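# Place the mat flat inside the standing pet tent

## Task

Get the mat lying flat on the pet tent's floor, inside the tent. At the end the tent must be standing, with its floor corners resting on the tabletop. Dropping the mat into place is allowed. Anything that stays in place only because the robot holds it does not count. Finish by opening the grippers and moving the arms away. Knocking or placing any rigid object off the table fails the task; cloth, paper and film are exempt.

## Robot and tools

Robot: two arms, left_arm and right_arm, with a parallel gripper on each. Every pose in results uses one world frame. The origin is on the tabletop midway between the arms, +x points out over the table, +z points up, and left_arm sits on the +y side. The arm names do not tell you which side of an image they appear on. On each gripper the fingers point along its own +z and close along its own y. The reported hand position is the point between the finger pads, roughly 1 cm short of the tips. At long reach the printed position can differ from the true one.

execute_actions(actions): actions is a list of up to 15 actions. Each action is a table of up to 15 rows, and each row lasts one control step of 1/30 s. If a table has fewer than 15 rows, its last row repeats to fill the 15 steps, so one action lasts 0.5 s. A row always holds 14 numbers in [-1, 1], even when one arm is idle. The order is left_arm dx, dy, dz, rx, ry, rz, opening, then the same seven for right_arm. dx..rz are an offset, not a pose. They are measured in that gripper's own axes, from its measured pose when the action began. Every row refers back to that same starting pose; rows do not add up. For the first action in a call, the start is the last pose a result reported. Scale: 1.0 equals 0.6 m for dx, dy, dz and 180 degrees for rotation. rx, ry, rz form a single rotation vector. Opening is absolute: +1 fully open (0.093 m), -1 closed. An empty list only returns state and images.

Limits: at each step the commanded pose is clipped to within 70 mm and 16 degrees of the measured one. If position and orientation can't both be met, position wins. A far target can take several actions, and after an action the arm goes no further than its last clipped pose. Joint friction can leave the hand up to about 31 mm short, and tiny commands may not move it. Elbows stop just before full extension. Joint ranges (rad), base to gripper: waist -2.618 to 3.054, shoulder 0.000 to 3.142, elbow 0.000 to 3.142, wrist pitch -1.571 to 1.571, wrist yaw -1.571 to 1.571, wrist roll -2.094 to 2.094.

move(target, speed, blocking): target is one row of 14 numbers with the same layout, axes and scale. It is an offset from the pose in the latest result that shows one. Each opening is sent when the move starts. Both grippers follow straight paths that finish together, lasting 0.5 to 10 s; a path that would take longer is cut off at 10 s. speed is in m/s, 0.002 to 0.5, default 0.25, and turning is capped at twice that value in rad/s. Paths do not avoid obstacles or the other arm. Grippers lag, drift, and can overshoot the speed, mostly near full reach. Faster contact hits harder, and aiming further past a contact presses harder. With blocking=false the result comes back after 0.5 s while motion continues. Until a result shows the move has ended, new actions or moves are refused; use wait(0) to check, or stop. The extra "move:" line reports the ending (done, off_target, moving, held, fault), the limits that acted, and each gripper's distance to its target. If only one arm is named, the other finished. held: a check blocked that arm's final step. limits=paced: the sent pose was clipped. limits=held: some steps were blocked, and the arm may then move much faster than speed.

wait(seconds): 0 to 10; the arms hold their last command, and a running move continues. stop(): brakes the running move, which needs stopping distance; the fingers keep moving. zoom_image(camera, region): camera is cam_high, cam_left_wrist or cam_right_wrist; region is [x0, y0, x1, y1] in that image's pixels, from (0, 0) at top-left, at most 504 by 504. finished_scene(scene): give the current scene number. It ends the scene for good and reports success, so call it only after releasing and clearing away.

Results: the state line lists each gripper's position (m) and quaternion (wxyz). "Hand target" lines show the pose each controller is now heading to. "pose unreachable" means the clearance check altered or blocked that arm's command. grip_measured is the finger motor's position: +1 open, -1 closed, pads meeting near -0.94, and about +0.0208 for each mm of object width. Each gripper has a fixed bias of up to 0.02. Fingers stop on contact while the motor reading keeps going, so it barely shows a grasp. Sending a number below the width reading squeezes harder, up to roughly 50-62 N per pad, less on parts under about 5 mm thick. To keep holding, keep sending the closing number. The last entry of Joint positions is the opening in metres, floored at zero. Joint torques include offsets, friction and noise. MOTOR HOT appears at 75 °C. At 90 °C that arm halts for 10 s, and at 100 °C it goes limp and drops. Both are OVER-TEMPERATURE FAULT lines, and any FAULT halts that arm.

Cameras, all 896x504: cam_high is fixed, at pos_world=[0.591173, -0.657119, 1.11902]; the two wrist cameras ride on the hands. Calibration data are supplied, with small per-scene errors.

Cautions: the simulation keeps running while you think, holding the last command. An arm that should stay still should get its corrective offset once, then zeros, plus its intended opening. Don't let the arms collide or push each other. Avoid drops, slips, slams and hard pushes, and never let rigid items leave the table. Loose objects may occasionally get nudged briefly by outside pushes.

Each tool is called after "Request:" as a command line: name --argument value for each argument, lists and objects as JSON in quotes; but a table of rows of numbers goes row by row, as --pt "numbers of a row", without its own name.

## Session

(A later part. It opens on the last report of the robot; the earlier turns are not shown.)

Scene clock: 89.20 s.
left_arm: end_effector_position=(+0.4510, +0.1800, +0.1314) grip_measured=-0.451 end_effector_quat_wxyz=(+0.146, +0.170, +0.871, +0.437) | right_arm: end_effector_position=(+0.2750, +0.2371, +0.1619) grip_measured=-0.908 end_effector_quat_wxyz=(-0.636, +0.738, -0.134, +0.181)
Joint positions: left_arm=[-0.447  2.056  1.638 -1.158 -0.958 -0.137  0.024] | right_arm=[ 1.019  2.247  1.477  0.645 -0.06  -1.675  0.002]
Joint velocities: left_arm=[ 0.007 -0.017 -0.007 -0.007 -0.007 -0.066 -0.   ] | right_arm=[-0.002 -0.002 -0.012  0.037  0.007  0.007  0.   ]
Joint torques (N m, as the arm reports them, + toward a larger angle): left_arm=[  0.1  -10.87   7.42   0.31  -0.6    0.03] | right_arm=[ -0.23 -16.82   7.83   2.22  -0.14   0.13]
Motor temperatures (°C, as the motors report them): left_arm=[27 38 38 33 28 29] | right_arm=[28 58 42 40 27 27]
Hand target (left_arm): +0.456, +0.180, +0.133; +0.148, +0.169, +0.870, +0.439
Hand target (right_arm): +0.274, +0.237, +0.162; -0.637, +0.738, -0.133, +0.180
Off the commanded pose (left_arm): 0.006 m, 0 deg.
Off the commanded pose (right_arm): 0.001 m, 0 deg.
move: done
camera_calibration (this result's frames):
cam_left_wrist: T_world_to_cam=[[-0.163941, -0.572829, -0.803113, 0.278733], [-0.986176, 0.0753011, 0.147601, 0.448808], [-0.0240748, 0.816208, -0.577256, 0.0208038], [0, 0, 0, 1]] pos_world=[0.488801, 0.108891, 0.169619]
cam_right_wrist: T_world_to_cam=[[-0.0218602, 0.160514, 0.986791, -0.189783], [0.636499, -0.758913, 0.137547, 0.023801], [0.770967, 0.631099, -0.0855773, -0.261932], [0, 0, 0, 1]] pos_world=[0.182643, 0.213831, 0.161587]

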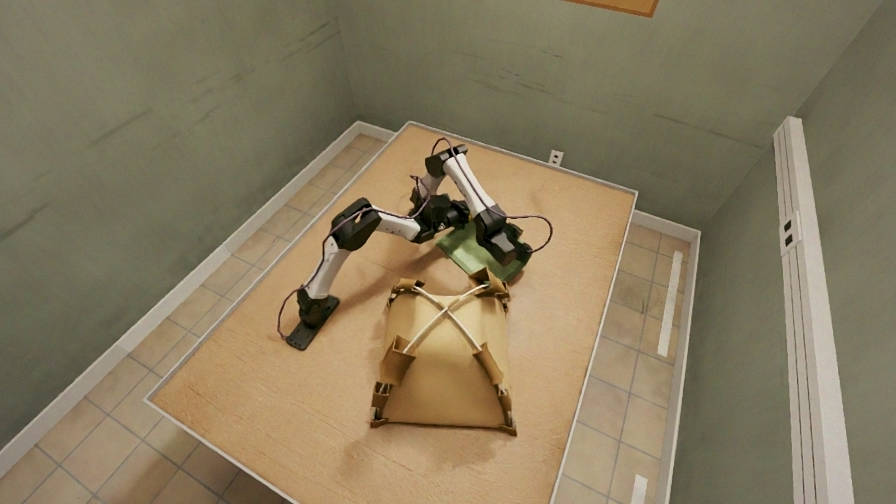

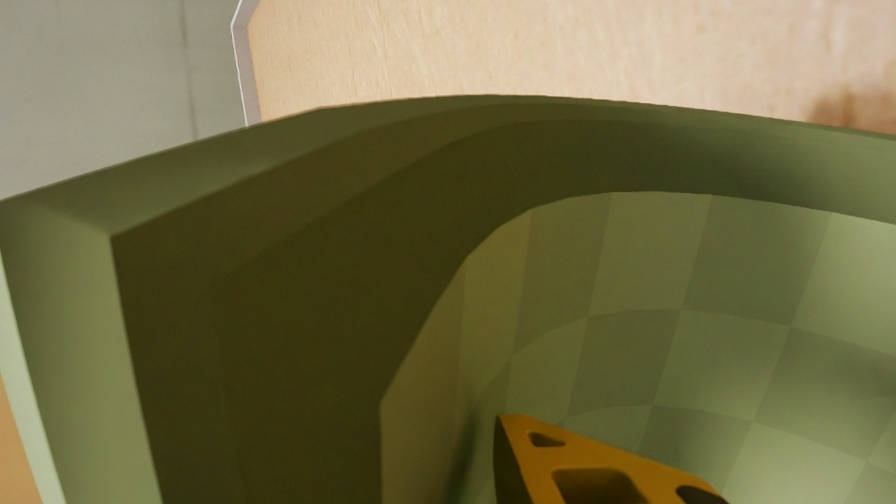

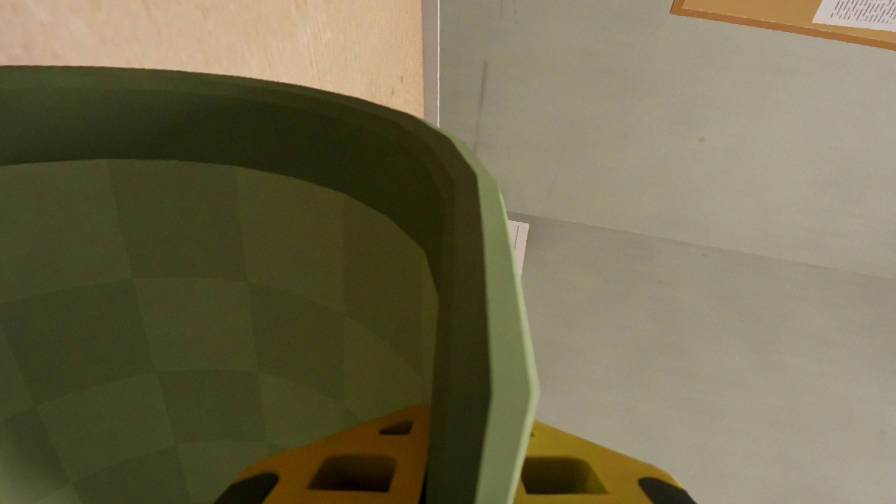

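Request:
execute_actions --actions '[[[0,0,0,0,0,0,-0.6,0,0,0,0,0,0,-0.92],[0,0,0,0,0,0,-0.7,0,0,0,0,0,0,-0.92],[0,0,0,0,0,0,-0.8,0,0,0,0,0,0,-0.92],[0,0,0,0,0,0,-0.87,0,0,0,0,0,0,-0.92],[0,0,0,0,0,0,-0.93,0,0,0,0,0,0,-0.92],[0,0,0,0,0,0,-0.93,0,0,0,0,0,0,-0.92],[0,0,0,0,0,0,-0.93,0,0,0,0,0,0,-0.92],[0,0,0,0,0,0,-0.93,0,0,0,0,0,0,-0.92],[0,0,0,0,0,0,-0.93,0,0,0,0,0,0,-0.8],[0,0,0,0,0,0,-0.93,0,0,0,0,0,0,-0.7],[0,0,0,0,0,0,-0.93,0,0,0,0,0,0,-0.6],[0,0,0,0,0,0,-0.93,0,0,0,0,0,0,-0.52]]]'

Request:
move --target '[0,0,0,0,0,0,-0.93,0.145,0.012,0.045,0,0,0,-0.52]' --speed 0.1

Scene clock: 90.87 s.
left_arm: end_effector_position=(+0.4509, +0.1801, +0.1314) grip_measured=-0.915 end_effector_quat_wxyz=(+0.145, +0.171, +0.871, +0.437) | right_arm: end_effector_position=(+0.2753, +0.2372, +0.1637) grip_measured=-0.522 end_effector_quat_wxyz=(-0.639, +0.735, -0.134, +0.182)
Joint positions: left_arm=[-0.447  2.056  1.638 -1.159 -0.958 -0.135  0.001] | right_arm=[ 1.019  2.247  1.477  0.652 -0.06  -1.675  0.02 ]
Joint velocities: left_arm=[-0.007 -0.002  0.017  0.007  0.007  0.007 -0.   ] | right_arm=[-0.002 -0.007 -0.002 -0.007 -0.007 -0.037  0.001]
Joint torques (N m, as the arm reports them, + toward a larger angle): left_arm=[ -0.23 -12.13   5.78   0.36  -0.54  -0.05] | right_arm=[ -0.19 -16.86   7.85   2.14  -0.11   0.13]
Motor temperatures (°C, as the motors report them): left_arm=[27 38 38 33 28 29] | right_arm=[28 59 42 40 27 27]
Hand target (left_arm): +0.451, +0.180, +0.131; +0.146, +0.170, +0.871, +0.437
Hand target (right_arm): +0.275, +0.237, +0.162; -0.637, +0.738, -0.134, +0.181
Off the commanded pose (left_arm): 0.000 m, 0 deg.
Off the commanded pose (right_arm): 0.002 m, 0 deg.
camera_calibration (this result's frames):
cam_left_wrist: T_world_to_cam=[[-0.16627, -0.57172, -0.803424, 0.279634], [-0.985785, 0.076435, 0.149618, 0.448104], [-0.0241299, 0.816881, -0.576302, 0.0205547], [0, 0, 0, 1]] pos_world=[0.488725, 0.108831, 0.169466]
cam_right_wrist: T_world_to_cam=[[-0.0255517, 0.154034, 0.987735, -0.18921], [0.635398, -0.760292, 0.135002, 0.024556], [0.771762, 0.631055, -0.0784464, -0.263412], [0, 0, 0, 1]] pos_world=[0.182854, 0.214042, 0.162911]

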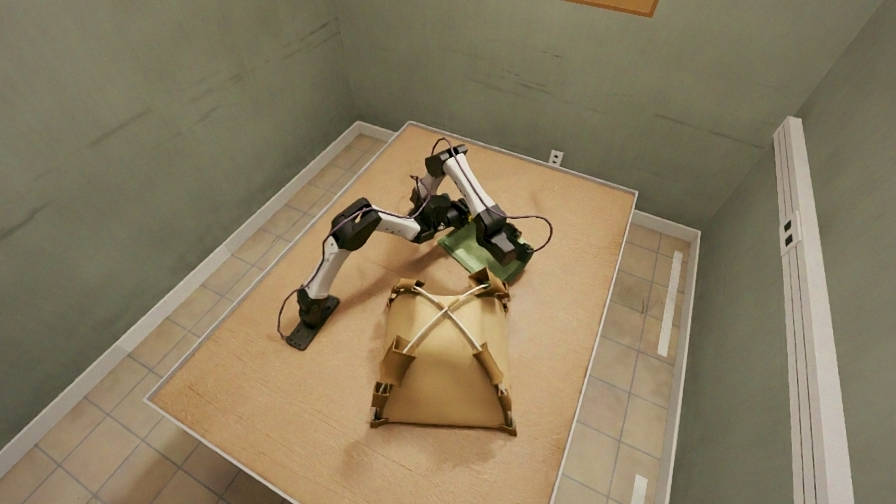

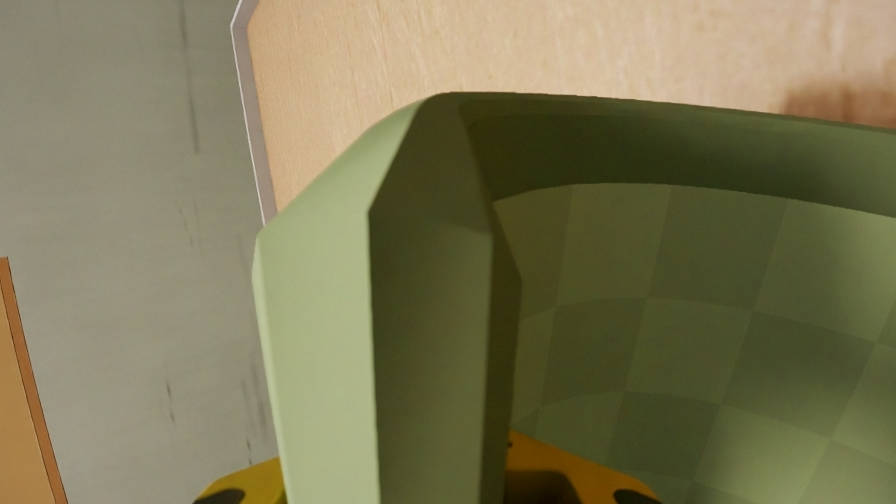

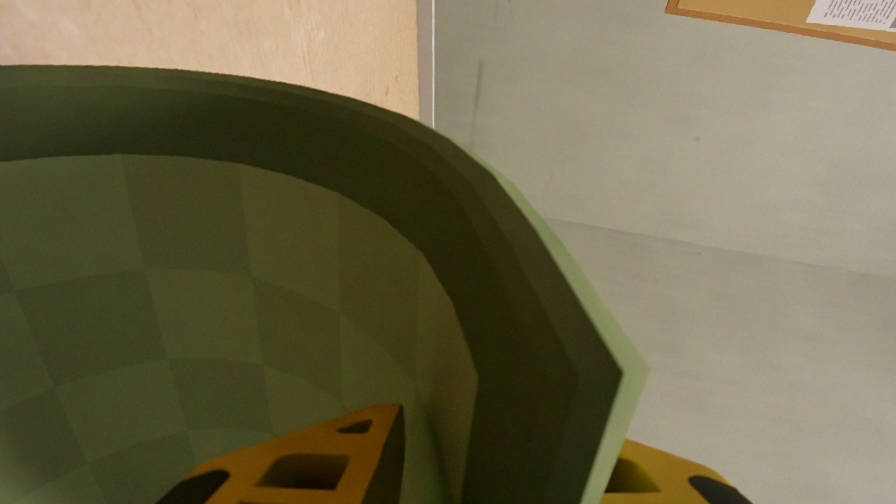

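Scene clock: 92.13 s.
left_arm: end_effector_position=(+0.4581, +0.1760, +0.1316) grip_measured=-0.915 end_effector_quat_wxyz=(+0.165, +0.162, +0.873, +0.431) | right_arm: end_effector_position=(+0.3401, +0.2334, +0.1792) grip_measured=-0.521 end_effector_quat_wxyz=(-0.657, +0.728, -0.110, +0.162)
Joint positions: left_arm=[-0.447  2.056  1.638 -1.11  -0.958 -0.13   0.001] | right_arm=[ 0.883  2.351  1.697  0.567 -0.261 -1.685  0.02 ]
Joint velocities: left_arm=[ 0.007  0.007 -0.012 -0.022 -0.066  0.007 -0.   ] | right_arm=[ 0.017  0.002  0.007 -0.066 -0.022 -0.037  0.   ]
Joint torques (N m, as the arm reports them, + toward a larger angle): left_arm=[ -0.25 -12.22   5.82  -0.02  -0.54  -0.07] | right_arm=[ -3.11 -15.14   9.42   2.05   0.27  -0.03]
Motor temperatures (°C, as the motors report them): left_arm=[27 38 38 33 28 29] | right_arm=[28 59 42 40 27 27]
Hand target (left_arm): +0.451, +0.180, +0.132; +0.146, +0.171, +0.871, +0.437
Hand target (right_arm): +0.364, +0.222, +0.162; -0.638, +0.736, -0.132, +0.184
Off the commanded pose (left_arm): 0.008 m, 3 deg.
Off the commanded pose (right_arm): 0.033 m, 4 deg.
move: off_target (left_arm, right_arm)
camera_calibration (this result's frames):
cam_left_wrist: T_world_to_cam=[[-0.137058, -0.588858, -0.796531, 0.267332], [-0.990563, 0.0821041, 0.109747, 0.461921], [0.000772931, 0.804056, -0.594553, 0.0174181], [0, 0, 0, 1]] pos_world=[0.494188, 0.10549, 0.172599]
cam_right_wrist: T_world_to_cam=[[-0.0425782, 0.119686, 0.991898, -0.189203], [0.682947, -0.721145, 0.116332, -0.0435925], [0.729226, 0.682367, -0.0510342, -0.312259], [0, 0, 0, 1]] pos_world=[0.249423, 0.204284, 0.176805]

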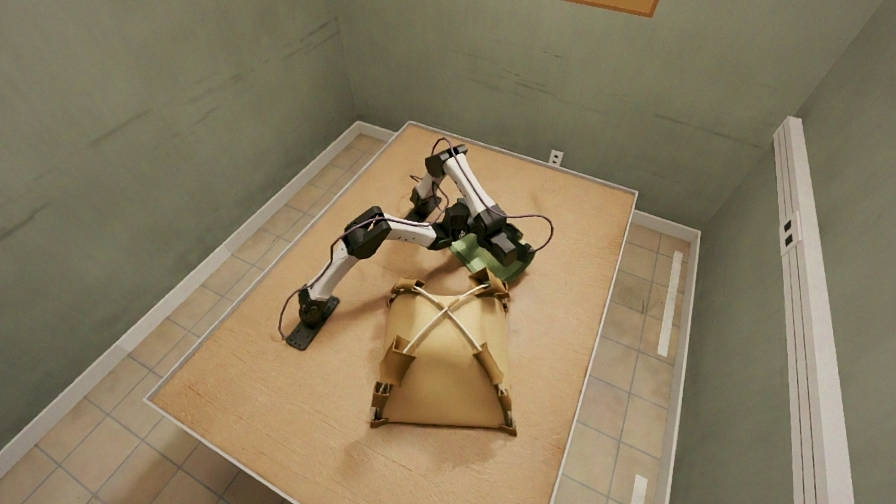

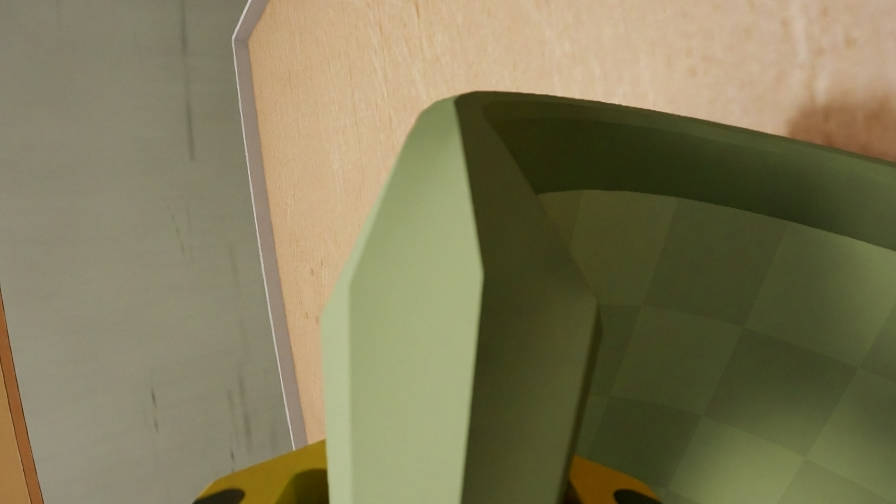

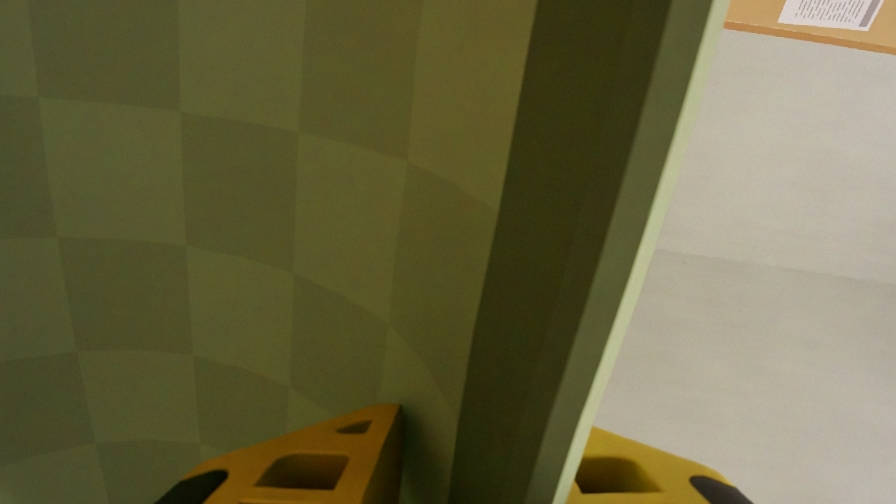

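Request:
execute_actions --actions '[[[0,0,0,0,0,0,-0.93,0.0,0,0,0,0,0,-0.4],[0,0,0,0,0,0,-0.93,0.01,0.005,0,0,0,0,-0.35],[0,0,0,0,0,0,-0.93,0.02,0.01,0,0,0,0,-0.35],[0,0,0,0,0,0,-0.93,0.03,0.015,0.003,0,0,0,-0.35],[0,0,0,0,0,0,-0.93,0.04,0.02,0.006,0,0,0,-0.35],[0,0,0,0,0,0,-0.93,0.05,0.025,0.009,0,0,0,-0.35],[0,0,0,0,0,0,-0.93,0.06,0.03,0.012,0,0,0,-0.35],[0,0,0,0,0,0,-0.93,0.07,0.03,0.015,0,0,0,-0.35]]]'

Scene clock: 93.90 s.
left_arm: end_effector_position=(+0.4625, +0.1735, +0.1320) grip_measured=-0.915 end_effector_quat_wxyz=(+0.176, +0.158, +0.873, +0.427) | right_arm: end_effector_position=(+0.3672, +0.2287, +0.1742) grip_measured=-0.351 end_effector_quat_wxyz=(-0.666, +0.725, -0.096, +0.150)
Joint positions: left_arm=[-0.447  2.056  1.638 -1.081 -0.958 -0.124  0.001] | right_arm=[ 0.825  2.423  1.792  0.557 -0.358 -1.686  0.028]
Joint velocities: left_arm=[-0.007 -0.017  0.007  0.022 -0.037 -0.007 -0.001] | right_arm=[ 0.007  0.022  0.046 -0.051 -0.051 -0.081 -0.001]
Joint torques (N m, as the arm reports them, + toward a larger angle): left_arm=[ -0.18 -12.3    5.92   0.22  -0.5   -0.09] | right_arm=[ -1.85 -16.33   9.7    2.08   0.14   0.03]
Motor temperatures (°C, as the motors report them): left_arm=[27 39 38 33 28 29] | right_arm=[28 59 42 40 27 27]
Hand target (left_arm): +0.458, +0.176, +0.132; +0.165, +0.162, +0.872, +0.431
Hand target (right_arm): +0.383, +0.223, +0.165; -0.657, +0.728, -0.109, +0.163
Off the commanded pose (left_arm): 0.005 m, 1 deg.
Off the commanded pose (right_arm): 0.019 m, 2 deg.
camera_calibration (this result's frames):
cam_left_wrist: T_world_to_cam=[[-0.121567, -0.597509, -0.792593, 0.260639], [-0.992446, 0.0864427, 0.0870537, 0.469531], [0.0164985, 0.797189, -0.603504, 0.014691], [0, 0, 0, 1]] pos_world=[0.497427, 0.103435, 0.174572]
cam_right_wrist: T_world_to_cam=[[-0.0502804, 0.103179, 0.993391, -0.176131], [0.709707, -0.696134, 0.108226, -0.0790802], [0.7027, 0.710459, -0.0382247, -0.327991], [0, 0, 0, 1]] pos_world=[0.277747, 0.196147, 0.170988]

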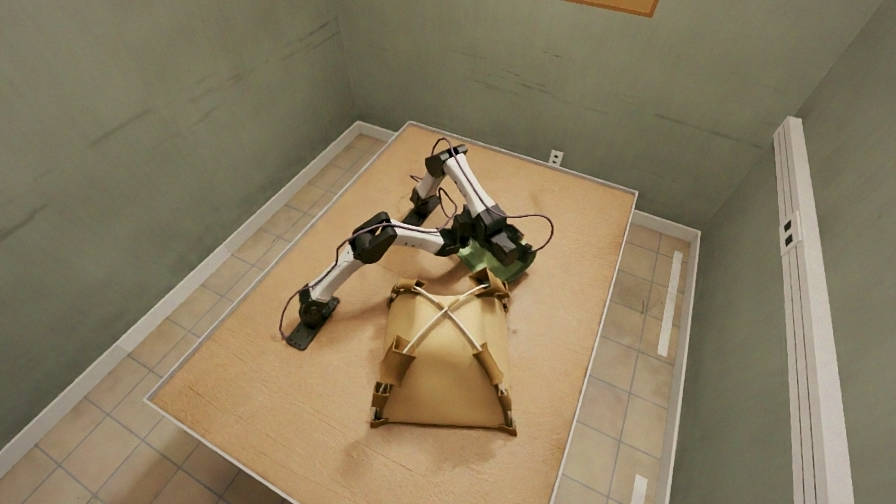

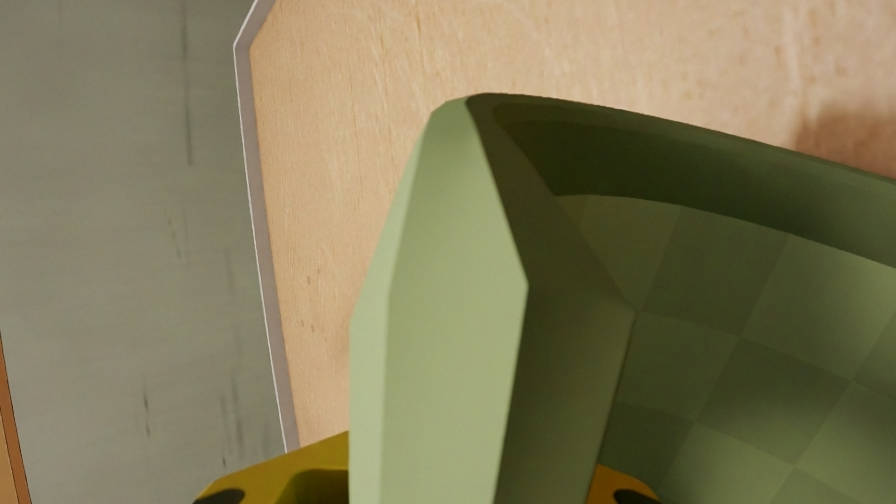

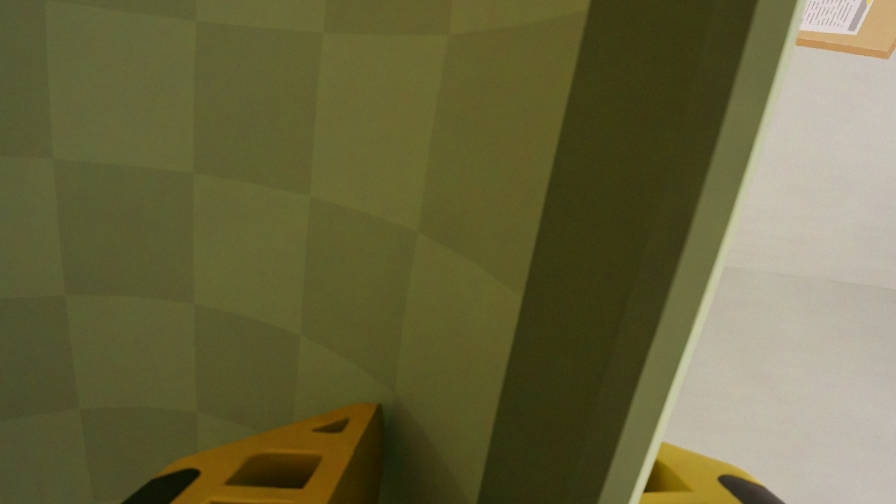

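Request:
execute_actions --actions '[[[0,0,0,0,0,0,-0.93,0,0,0,0,0,0,-0.45],[0,0,0,0,0,0,-0.93,0,0,0,0,0,0,-0.55],[0,0,0,0,0,0,-0.93,0,0,0,0,0,0,-0.62],[0,0,0,0,0,0,-0.93,0,0,0,0,0,0,-0.7],[0,0,0,0,0,0,-0.8,0,0,0,0,0,0,-0.77],[0,0,0,0,0,0,-0.7,0,0,0,0,0,0,-0.83],[0,0,0,0,0,0,-0.6,0,0,0,0,0,0,-0.88],[0,0,0,0,0,0,-0.5,0,0,0,0,0,0,-0.94],[0,0,0,0,0,0,-0.4,0,0,0,0,0,0,-0.94],[0,0,0,0,0,0,-0.3,0,0,0,0,0,0,-0.94]]]'

Scene clock: 94.97 s.
left_arm: end_effector_position=(+0.4634, +0.1747, +0.1341) grip_measured=-0.301 end_effector_quat_wxyz=(+0.178, +0.158, +0.869, +0.433) | right_arm: end_effector_position=(+0.3666, +0.2291, +0.1720) grip_measured=-0.926 end_effector_quat_wxyz=(-0.662, +0.729, -0.099, +0.144)
Joint positions: left_arm=[-0.447  2.056  1.638 -1.078 -0.973 -0.119  0.031] | right_arm=[ 0.825  2.423  1.796  0.539 -0.363 -1.681  0.001]
Joint velocities: left_arm=[-0.012 -0.017  0.002  0.022 -0.066 -0.066 -0.001] | right_arm=[-0.012  0.002  0.007  0.051 -0.051 -0.007 -0.   ]
Joint torques (N m, as the arm reports them, + toward a larger angle): left_arm=[ -0.25 -12.24   5.96   0.44  -0.38  -0.09] | right_arm=[ -0.27 -18.74   7.84   2.32  -0.07   0.09]
Motor temperatures (°C, as the motors report them): left_arm=[27 39 39 33 28 29] | right_arm=[28 60 42 40 27 27]
Hand target (left_arm): +0.463, +0.174, +0.132; +0.176, +0.158, +0.873, +0.427
Hand target (right_arm): +0.367, +0.229, +0.174; -0.666, +0.725, -0.096, +0.150
Off the commanded pose (left_arm): 0.003 m, 1 deg.
Off the commanded pose (right_arm): 0.002 m, 1 deg.
camera_calibration (this result's frames):
cam_left_wrist: T_world_to_cam=[[-0.118222, -0.586019, -0.801627, 0.260724], [-0.992756, 0.0871722, 0.0826828, 0.470761], [0.0214258, 0.805594, -0.59208, 0.00975706], [0, 0, 0, 1]] pos_world=[0.497965, 0.103892, 0.175857]
cam_right_wrist: T_world_to_cam=[[-0.0365619, 0.111257, 0.993119, -0.18088], [0.714108, -0.69229, 0.103846, -0.0798781], [0.69908, 0.712991, -0.0541384, -0.324416], [0, 0, 0, 1]] pos_world=[0.277221, 0.196131, 0.170367]

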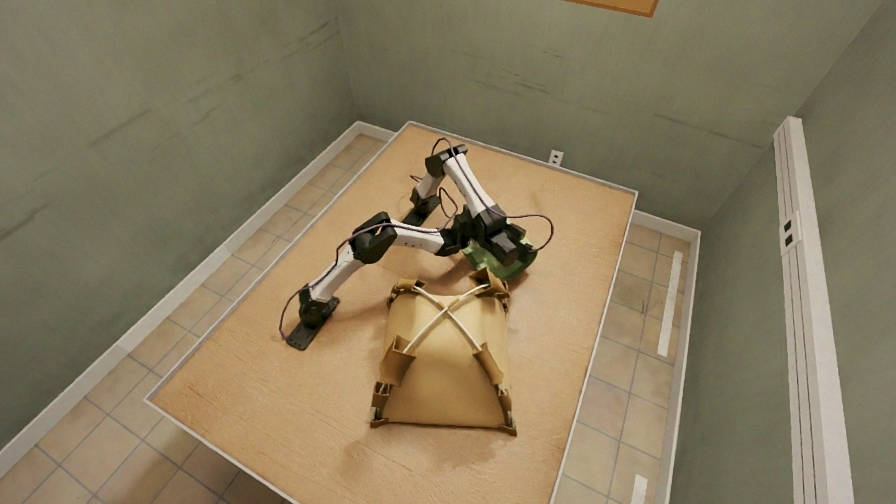

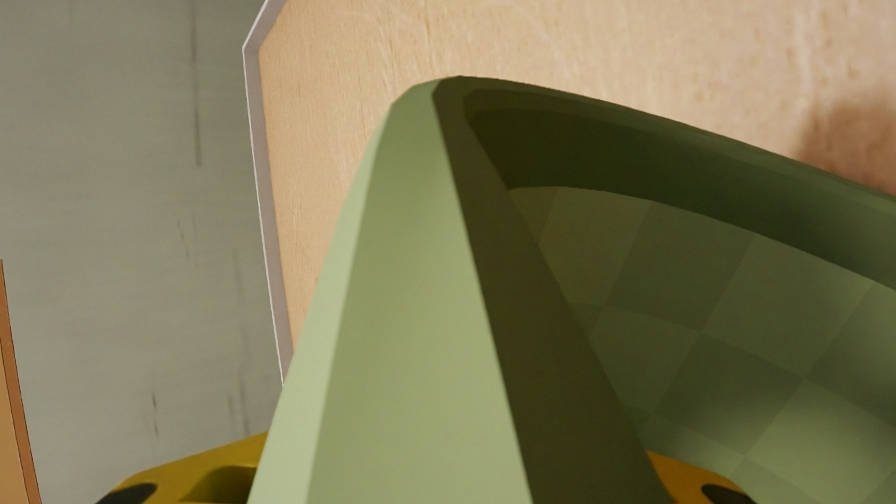

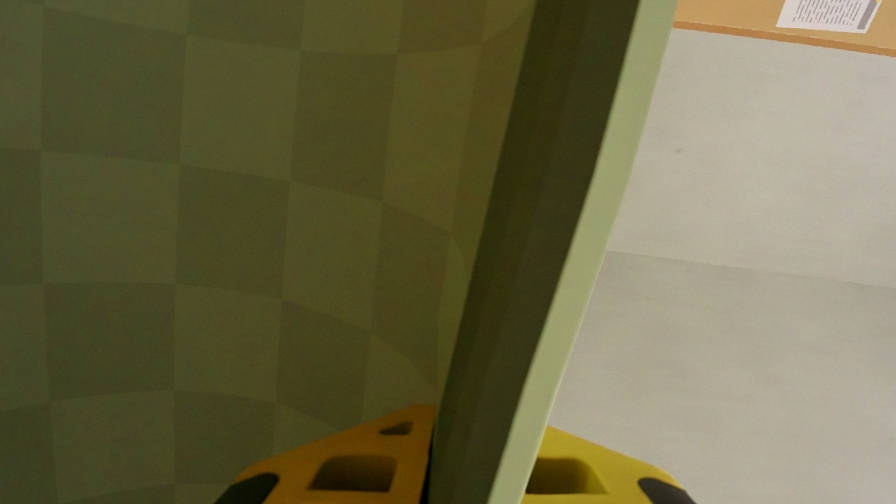

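Request:
move --target '[-0.05,0.03,-0.14,0,0,0,-0.1,0,0,0,0,0,0,-0.94]' --speed 0.2

Scene clock: 97.47 s.
left_arm: end_effector_position=(+0.4527, +0.1132, +0.1986) grip_measured=-0.101 end_effector_quat_wxyz=(+0.190, +0.171, +0.867, +0.428) | right_arm: end_effector_position=(+0.3666, +0.2291, +0.1721) grip_measured=-0.926 end_effector_quat_wxyz=(-0.662, +0.729, -0.099, +0.144)
Joint positions: left_arm=[-0.588  2.182  2.09  -1.546 -0.973 -0.305  0.04 ] | right_arm=[ 0.825  2.423  1.796  0.54  -0.363 -1.68   0.001]
Joint velocities: left_arm=[-0.002  0.012  0.002 -0.007 -0.066 -0.051  0.001] | right_arm=[-0.012 -0.017 -0.007  0.007 -0.051  0.022 -0.   ]
Joint torques (N m, as the arm reports them, + toward a larger angle): left_arm=[ -0.21 -12.11   7.11   0.15  -0.53  -0.1 ] | right_arm=[ -0.21 -18.72   8.18   2.15  -0.12   0.12]
Motor temperatures (°C, as the motors report them): left_arm=[27 39 39 33 28 29] | right_arm=[28 61 42 41 27 27]
Hand target (left_arm): +0.454, +0.112, +0.199; +0.191, +0.167, +0.868, +0.426
Hand target (right_arm): +0.367, +0.229, +0.172; -0.662, +0.729, -0.099, +0.144
Off the commanded pose (left_arm): 0.003 m, 2 deg.
Off the commanded pose (right_arm): 0.000 m, 0 deg.
joint sent to its limit (left arm) — the command would take joint 4 (wrist pitch) past its lower limit, so that joint was sent only as far as its limit.
move: done
camera_calibration (this result's frames):
cam_left_wrist: T_world_to_cam=[[-0.131042, -0.587362, -0.798645, 0.280512], [-0.989784, 0.123156, 0.0718296, 0.456866], [0.0561681, 0.799899, -0.5975, 0.083674], [0, 0, 0, 1]] pos_world=[0.484258, 0.0415657, 0.241209]
cam_right_wrist: T_world_to_cam=[[-0.036093, 0.110715, 0.993197, -0.181028], [0.714113, -0.692391, 0.103134, -0.0797429], [0.699099, 0.712977, -0.0540725, -0.324434], [0, 0, 0, 1]] pos_world=[0.277223, 0.196143, 0.170478]

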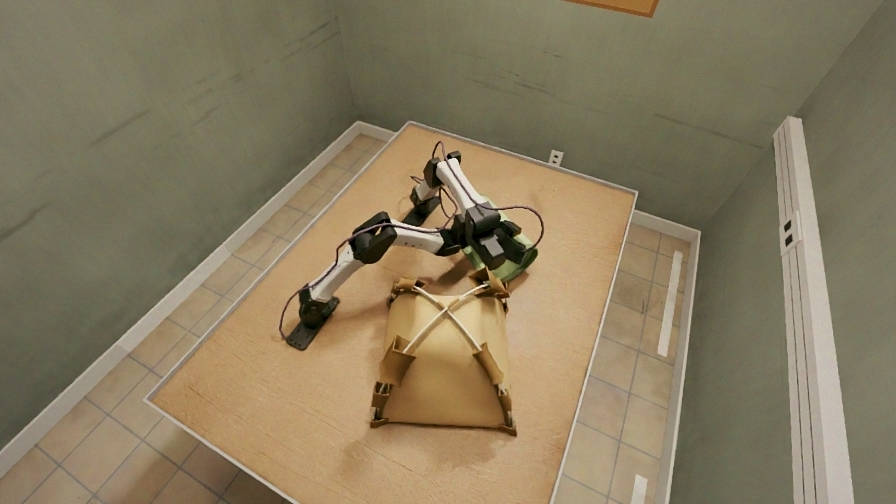

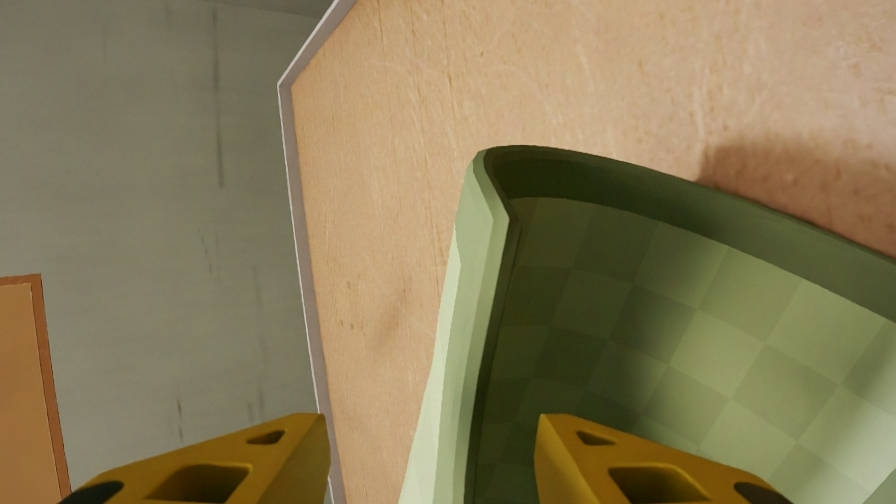

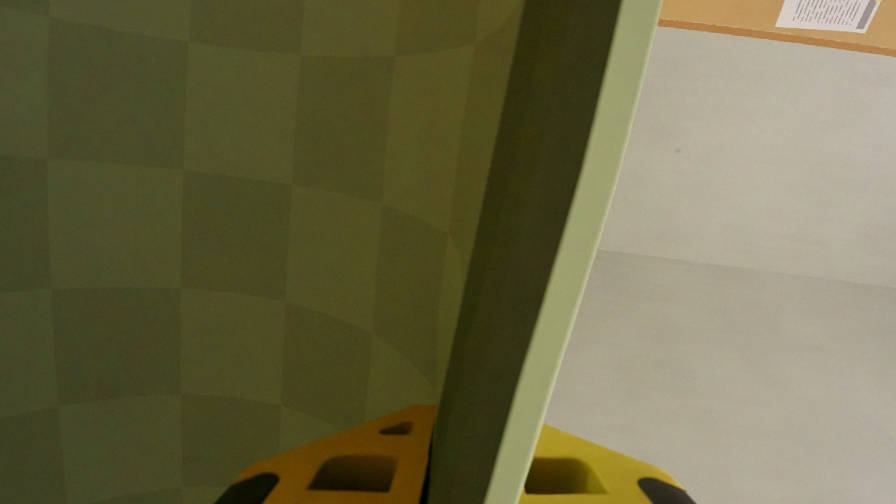

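Request:
move --target '[0.153,0.233,0.133,0.29,-0.024,-0.126,0.5,0,0.055,-0.062,0,0,0,-0.94]' --speed 0.35

Scene clock: 104.60 s.
left_arm: end_effector_position=(+0.4299, +0.2924, +0.2543) grip_measured=+0.499 end_effector_quat_wxyz=(+0.204, +0.084, +0.975, -0.034) | right_arm: end_effector_position=(+0.3537, +0.1984, +0.1606) grip_measured=-0.926 end_effector_quat_wxyz=(+0.677, -0.715, +0.090, -0.150)
Joint positions: left_arm=[ 0.242  1.75   1.933 -1.369  0.166  0.309  0.069] | right_arm=[ 0.801  2.349  1.56   0.747 -0.394 -1.68   0.001]
Joint velocities: left_arm=[-0.002 -0.017 -0.002  0.007  0.066 -0.022  0.   ] | right_arm=[-0.007 -0.002 -0.012 -0.037  0.022 -0.037 -0.   ]
Joint torques (N m, as the arm reports them, + toward a larger angle): left_arm=[-0.2  -8.36  7.66  1.08  0.23  0.07] | right_arm=[ -1.38 -17.4    5.43   1.97  -0.16   0.08]
Motor temperatures (°C, as the motors report them): left_arm=[27 40 39 33 28 29] | right_arm=[28 64 42 41 27 27]
Hand target (left_arm): +0.433, +0.291, +0.259; +0.210, +0.088, +0.973, -0.038
Hand target (right_arm): +0.356, +0.191, +0.143; +0.662, -0.729, +0.099, -0.144
Off the commanded pose (left_arm): 0.005 m, 1 deg.
Off the commanded pose (right_arm): 0.020 m, 3 deg.
move: off_target (right_arm)
camera_calibration (this result's frames):
cam_left_wrist: T_world_to_cam=[[-0.172658, -0.983912, 0.0458881, 0.346322], [-0.98439, 0.173982, 0.0265767, 0.402578], [-0.0341328, -0.0405831, -0.998593, 0.361534], [0, 0, 0, 1]] pos_world=[0.468429, 0.285382, 0.334434]
cam_right_wrist: T_world_to_cam=[[-0.0648704, 0.0751, 0.995064, -0.149712], [0.716482, -0.690569, 0.0988281, -0.0910899], [0.694582, 0.719357, -0.00901029, -0.301079], [0, 0, 0, 1]] pos_world=[0.264677, 0.164923, 0.155263]

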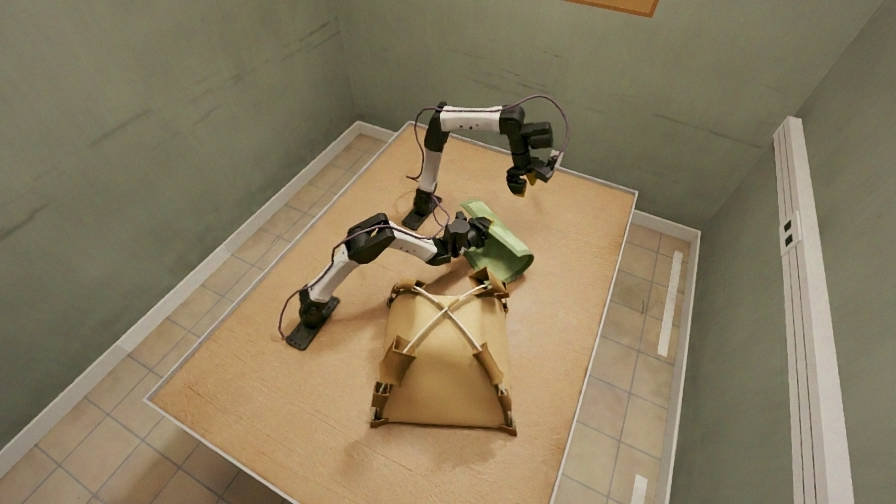

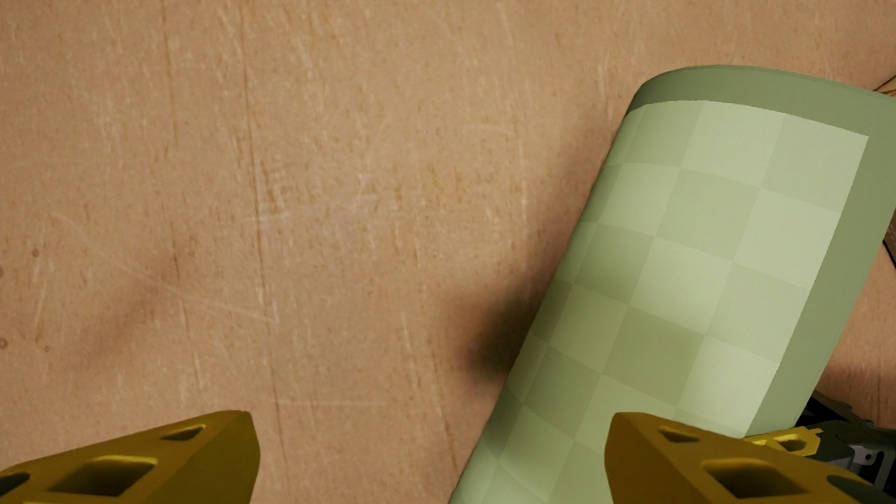

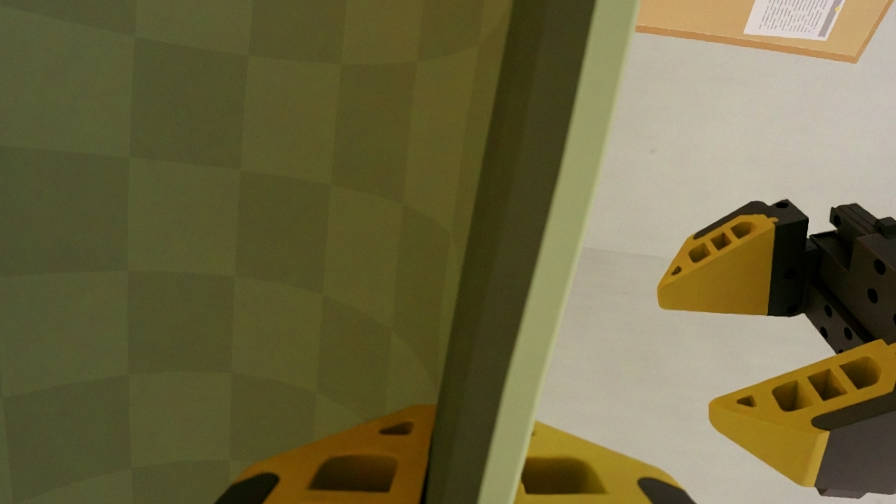

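Request:
zoom_image --camera "cam_high" --region '[400, 160, 600, 320]'

Region (400, 160, 600, 320) of cam_high's 896x504 image, scaled by 2.520, with more detail than that image has; it fills the top 403 rows of this view, and the rest is white.

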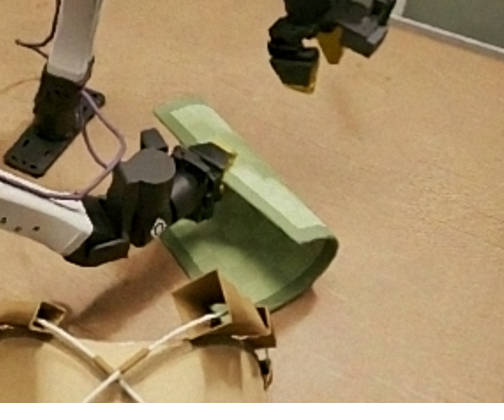

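Request:
move --target '[0.247,0.023,0.217,0.344,-0.027,-0.109,1.0,-0.025,0.126,-0.069,-0.11,0,0.03,-0.94]' --speed 0.3

Scene clock: 112.00 s.
left_arm: end_effector_position=(+0.3491, +0.3233, +0.0719) grip_measured=+0.988 end_effector_quat_wxyz=(+0.173, +0.013, +0.826, -0.536) | right_arm: end_effector_position=(+0.3365, +0.1732, +0.1312) grip_measured=-0.926 end_effector_quat_wxyz=(-0.601, +0.780, -0.121, +0.124)
Joint positions: left_arm=[ 0.773  2.226  1.41  -1.543  1.027  1.194  0.093] | right_arm=[ 0.801  2.226  1.441  0.518 -0.367 -1.717  0.001]
Joint velocities: left_arm=[-0.017 -0.012  0.007  0.022 -0.037  0.066  0.   ] | right_arm=[-0.017 -0.002 -0.007 -0.007  0.037  0.022 -0.   ]
Joint torques (N m, as the arm reports them, + toward a larger angle): left_arm=[  0.   -11.29   2.51  -1.06   0.58   0.18] | right_arm=[ -0.89 -15.18   4.72   1.2    0.     0.06]
Motor temperatures (°C, as the motors report them): left_arm=[27 40 40 33 28 29] | right_arm=[28 66 42 40 27 27]
Hand target (left_arm): +0.346, +0.320, +0.073; +0.172, +0.004, +0.820, -0.546
Hand target (right_arm): +0.332, +0.158, +0.087; -0.550, +0.816, -0.147, +0.104
Off the commanded pose (left_arm): 0.009 m, 4 deg.
Off the commanded pose (right_arm): 0.048 m, 8 deg.
joint sent to its limit (left arm) — the command would take joint 4 (wrist pitch) past its lower limit, so that joint was sent only as far as its limit.
move: off_target (left_arm, right_arm)
camera_calibration (this result's frames):
cam_left_wrist: T_world_to_cam=[[-0.201459, -0.412253, 0.888517, 0.135857], [-0.966373, 0.231649, -0.111632, 0.307446], [-0.159803, -0.881128, -0.445058, 0.453666], [0, 0, 0, 1]] pos_world=[0.396974, 0.384525, 0.115518]
cam_right_wrist: T_world_to_cam=[[0.0497388, 0.254821, 0.965708, -0.185508], [0.715707, -0.683501, 0.143493, -0.100085], [0.696627, 0.684027, -0.216374, -0.238647], [0, 0, 0, 1]] pos_world=[0.247107, 0.142104, 0.141871]

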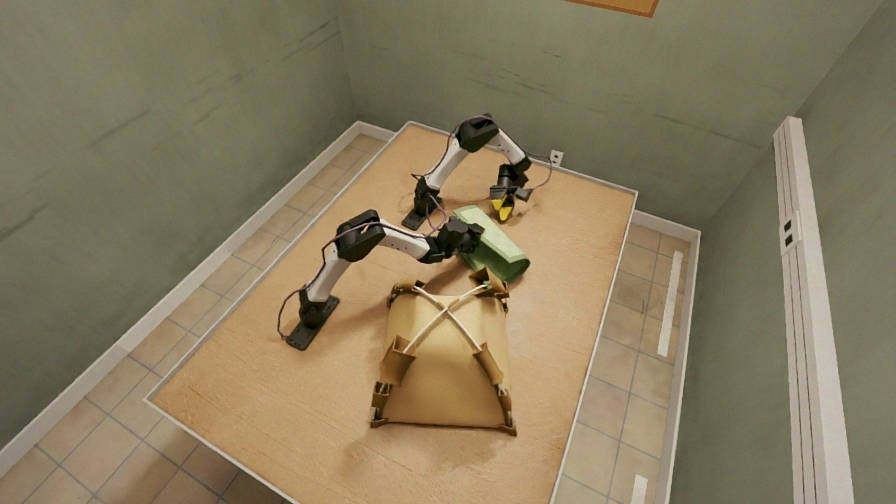

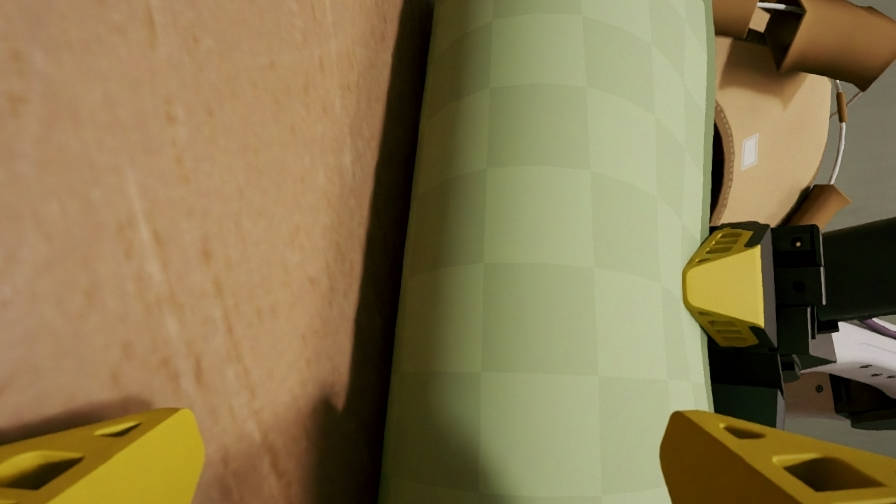

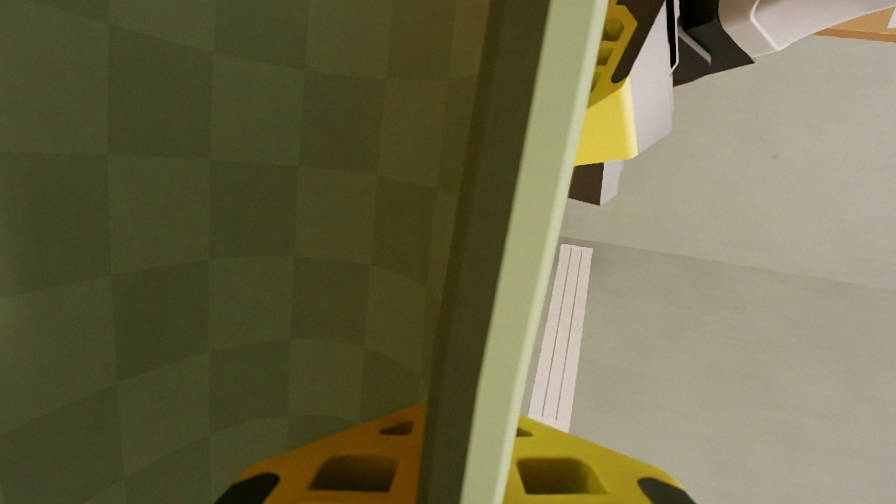

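Request:
zoom_image --camera "cam_high" --region '[400, 160, 600, 320]'

Region (400, 160, 600, 320) of cam_high's 896x504 image, scaled by 2.520, with more detail than that image has; it fills the top 403 rows of this view, and the rest is white.

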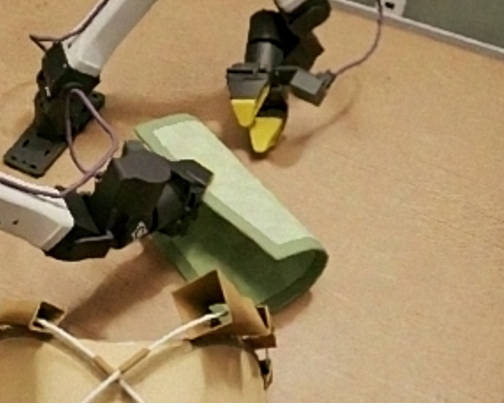

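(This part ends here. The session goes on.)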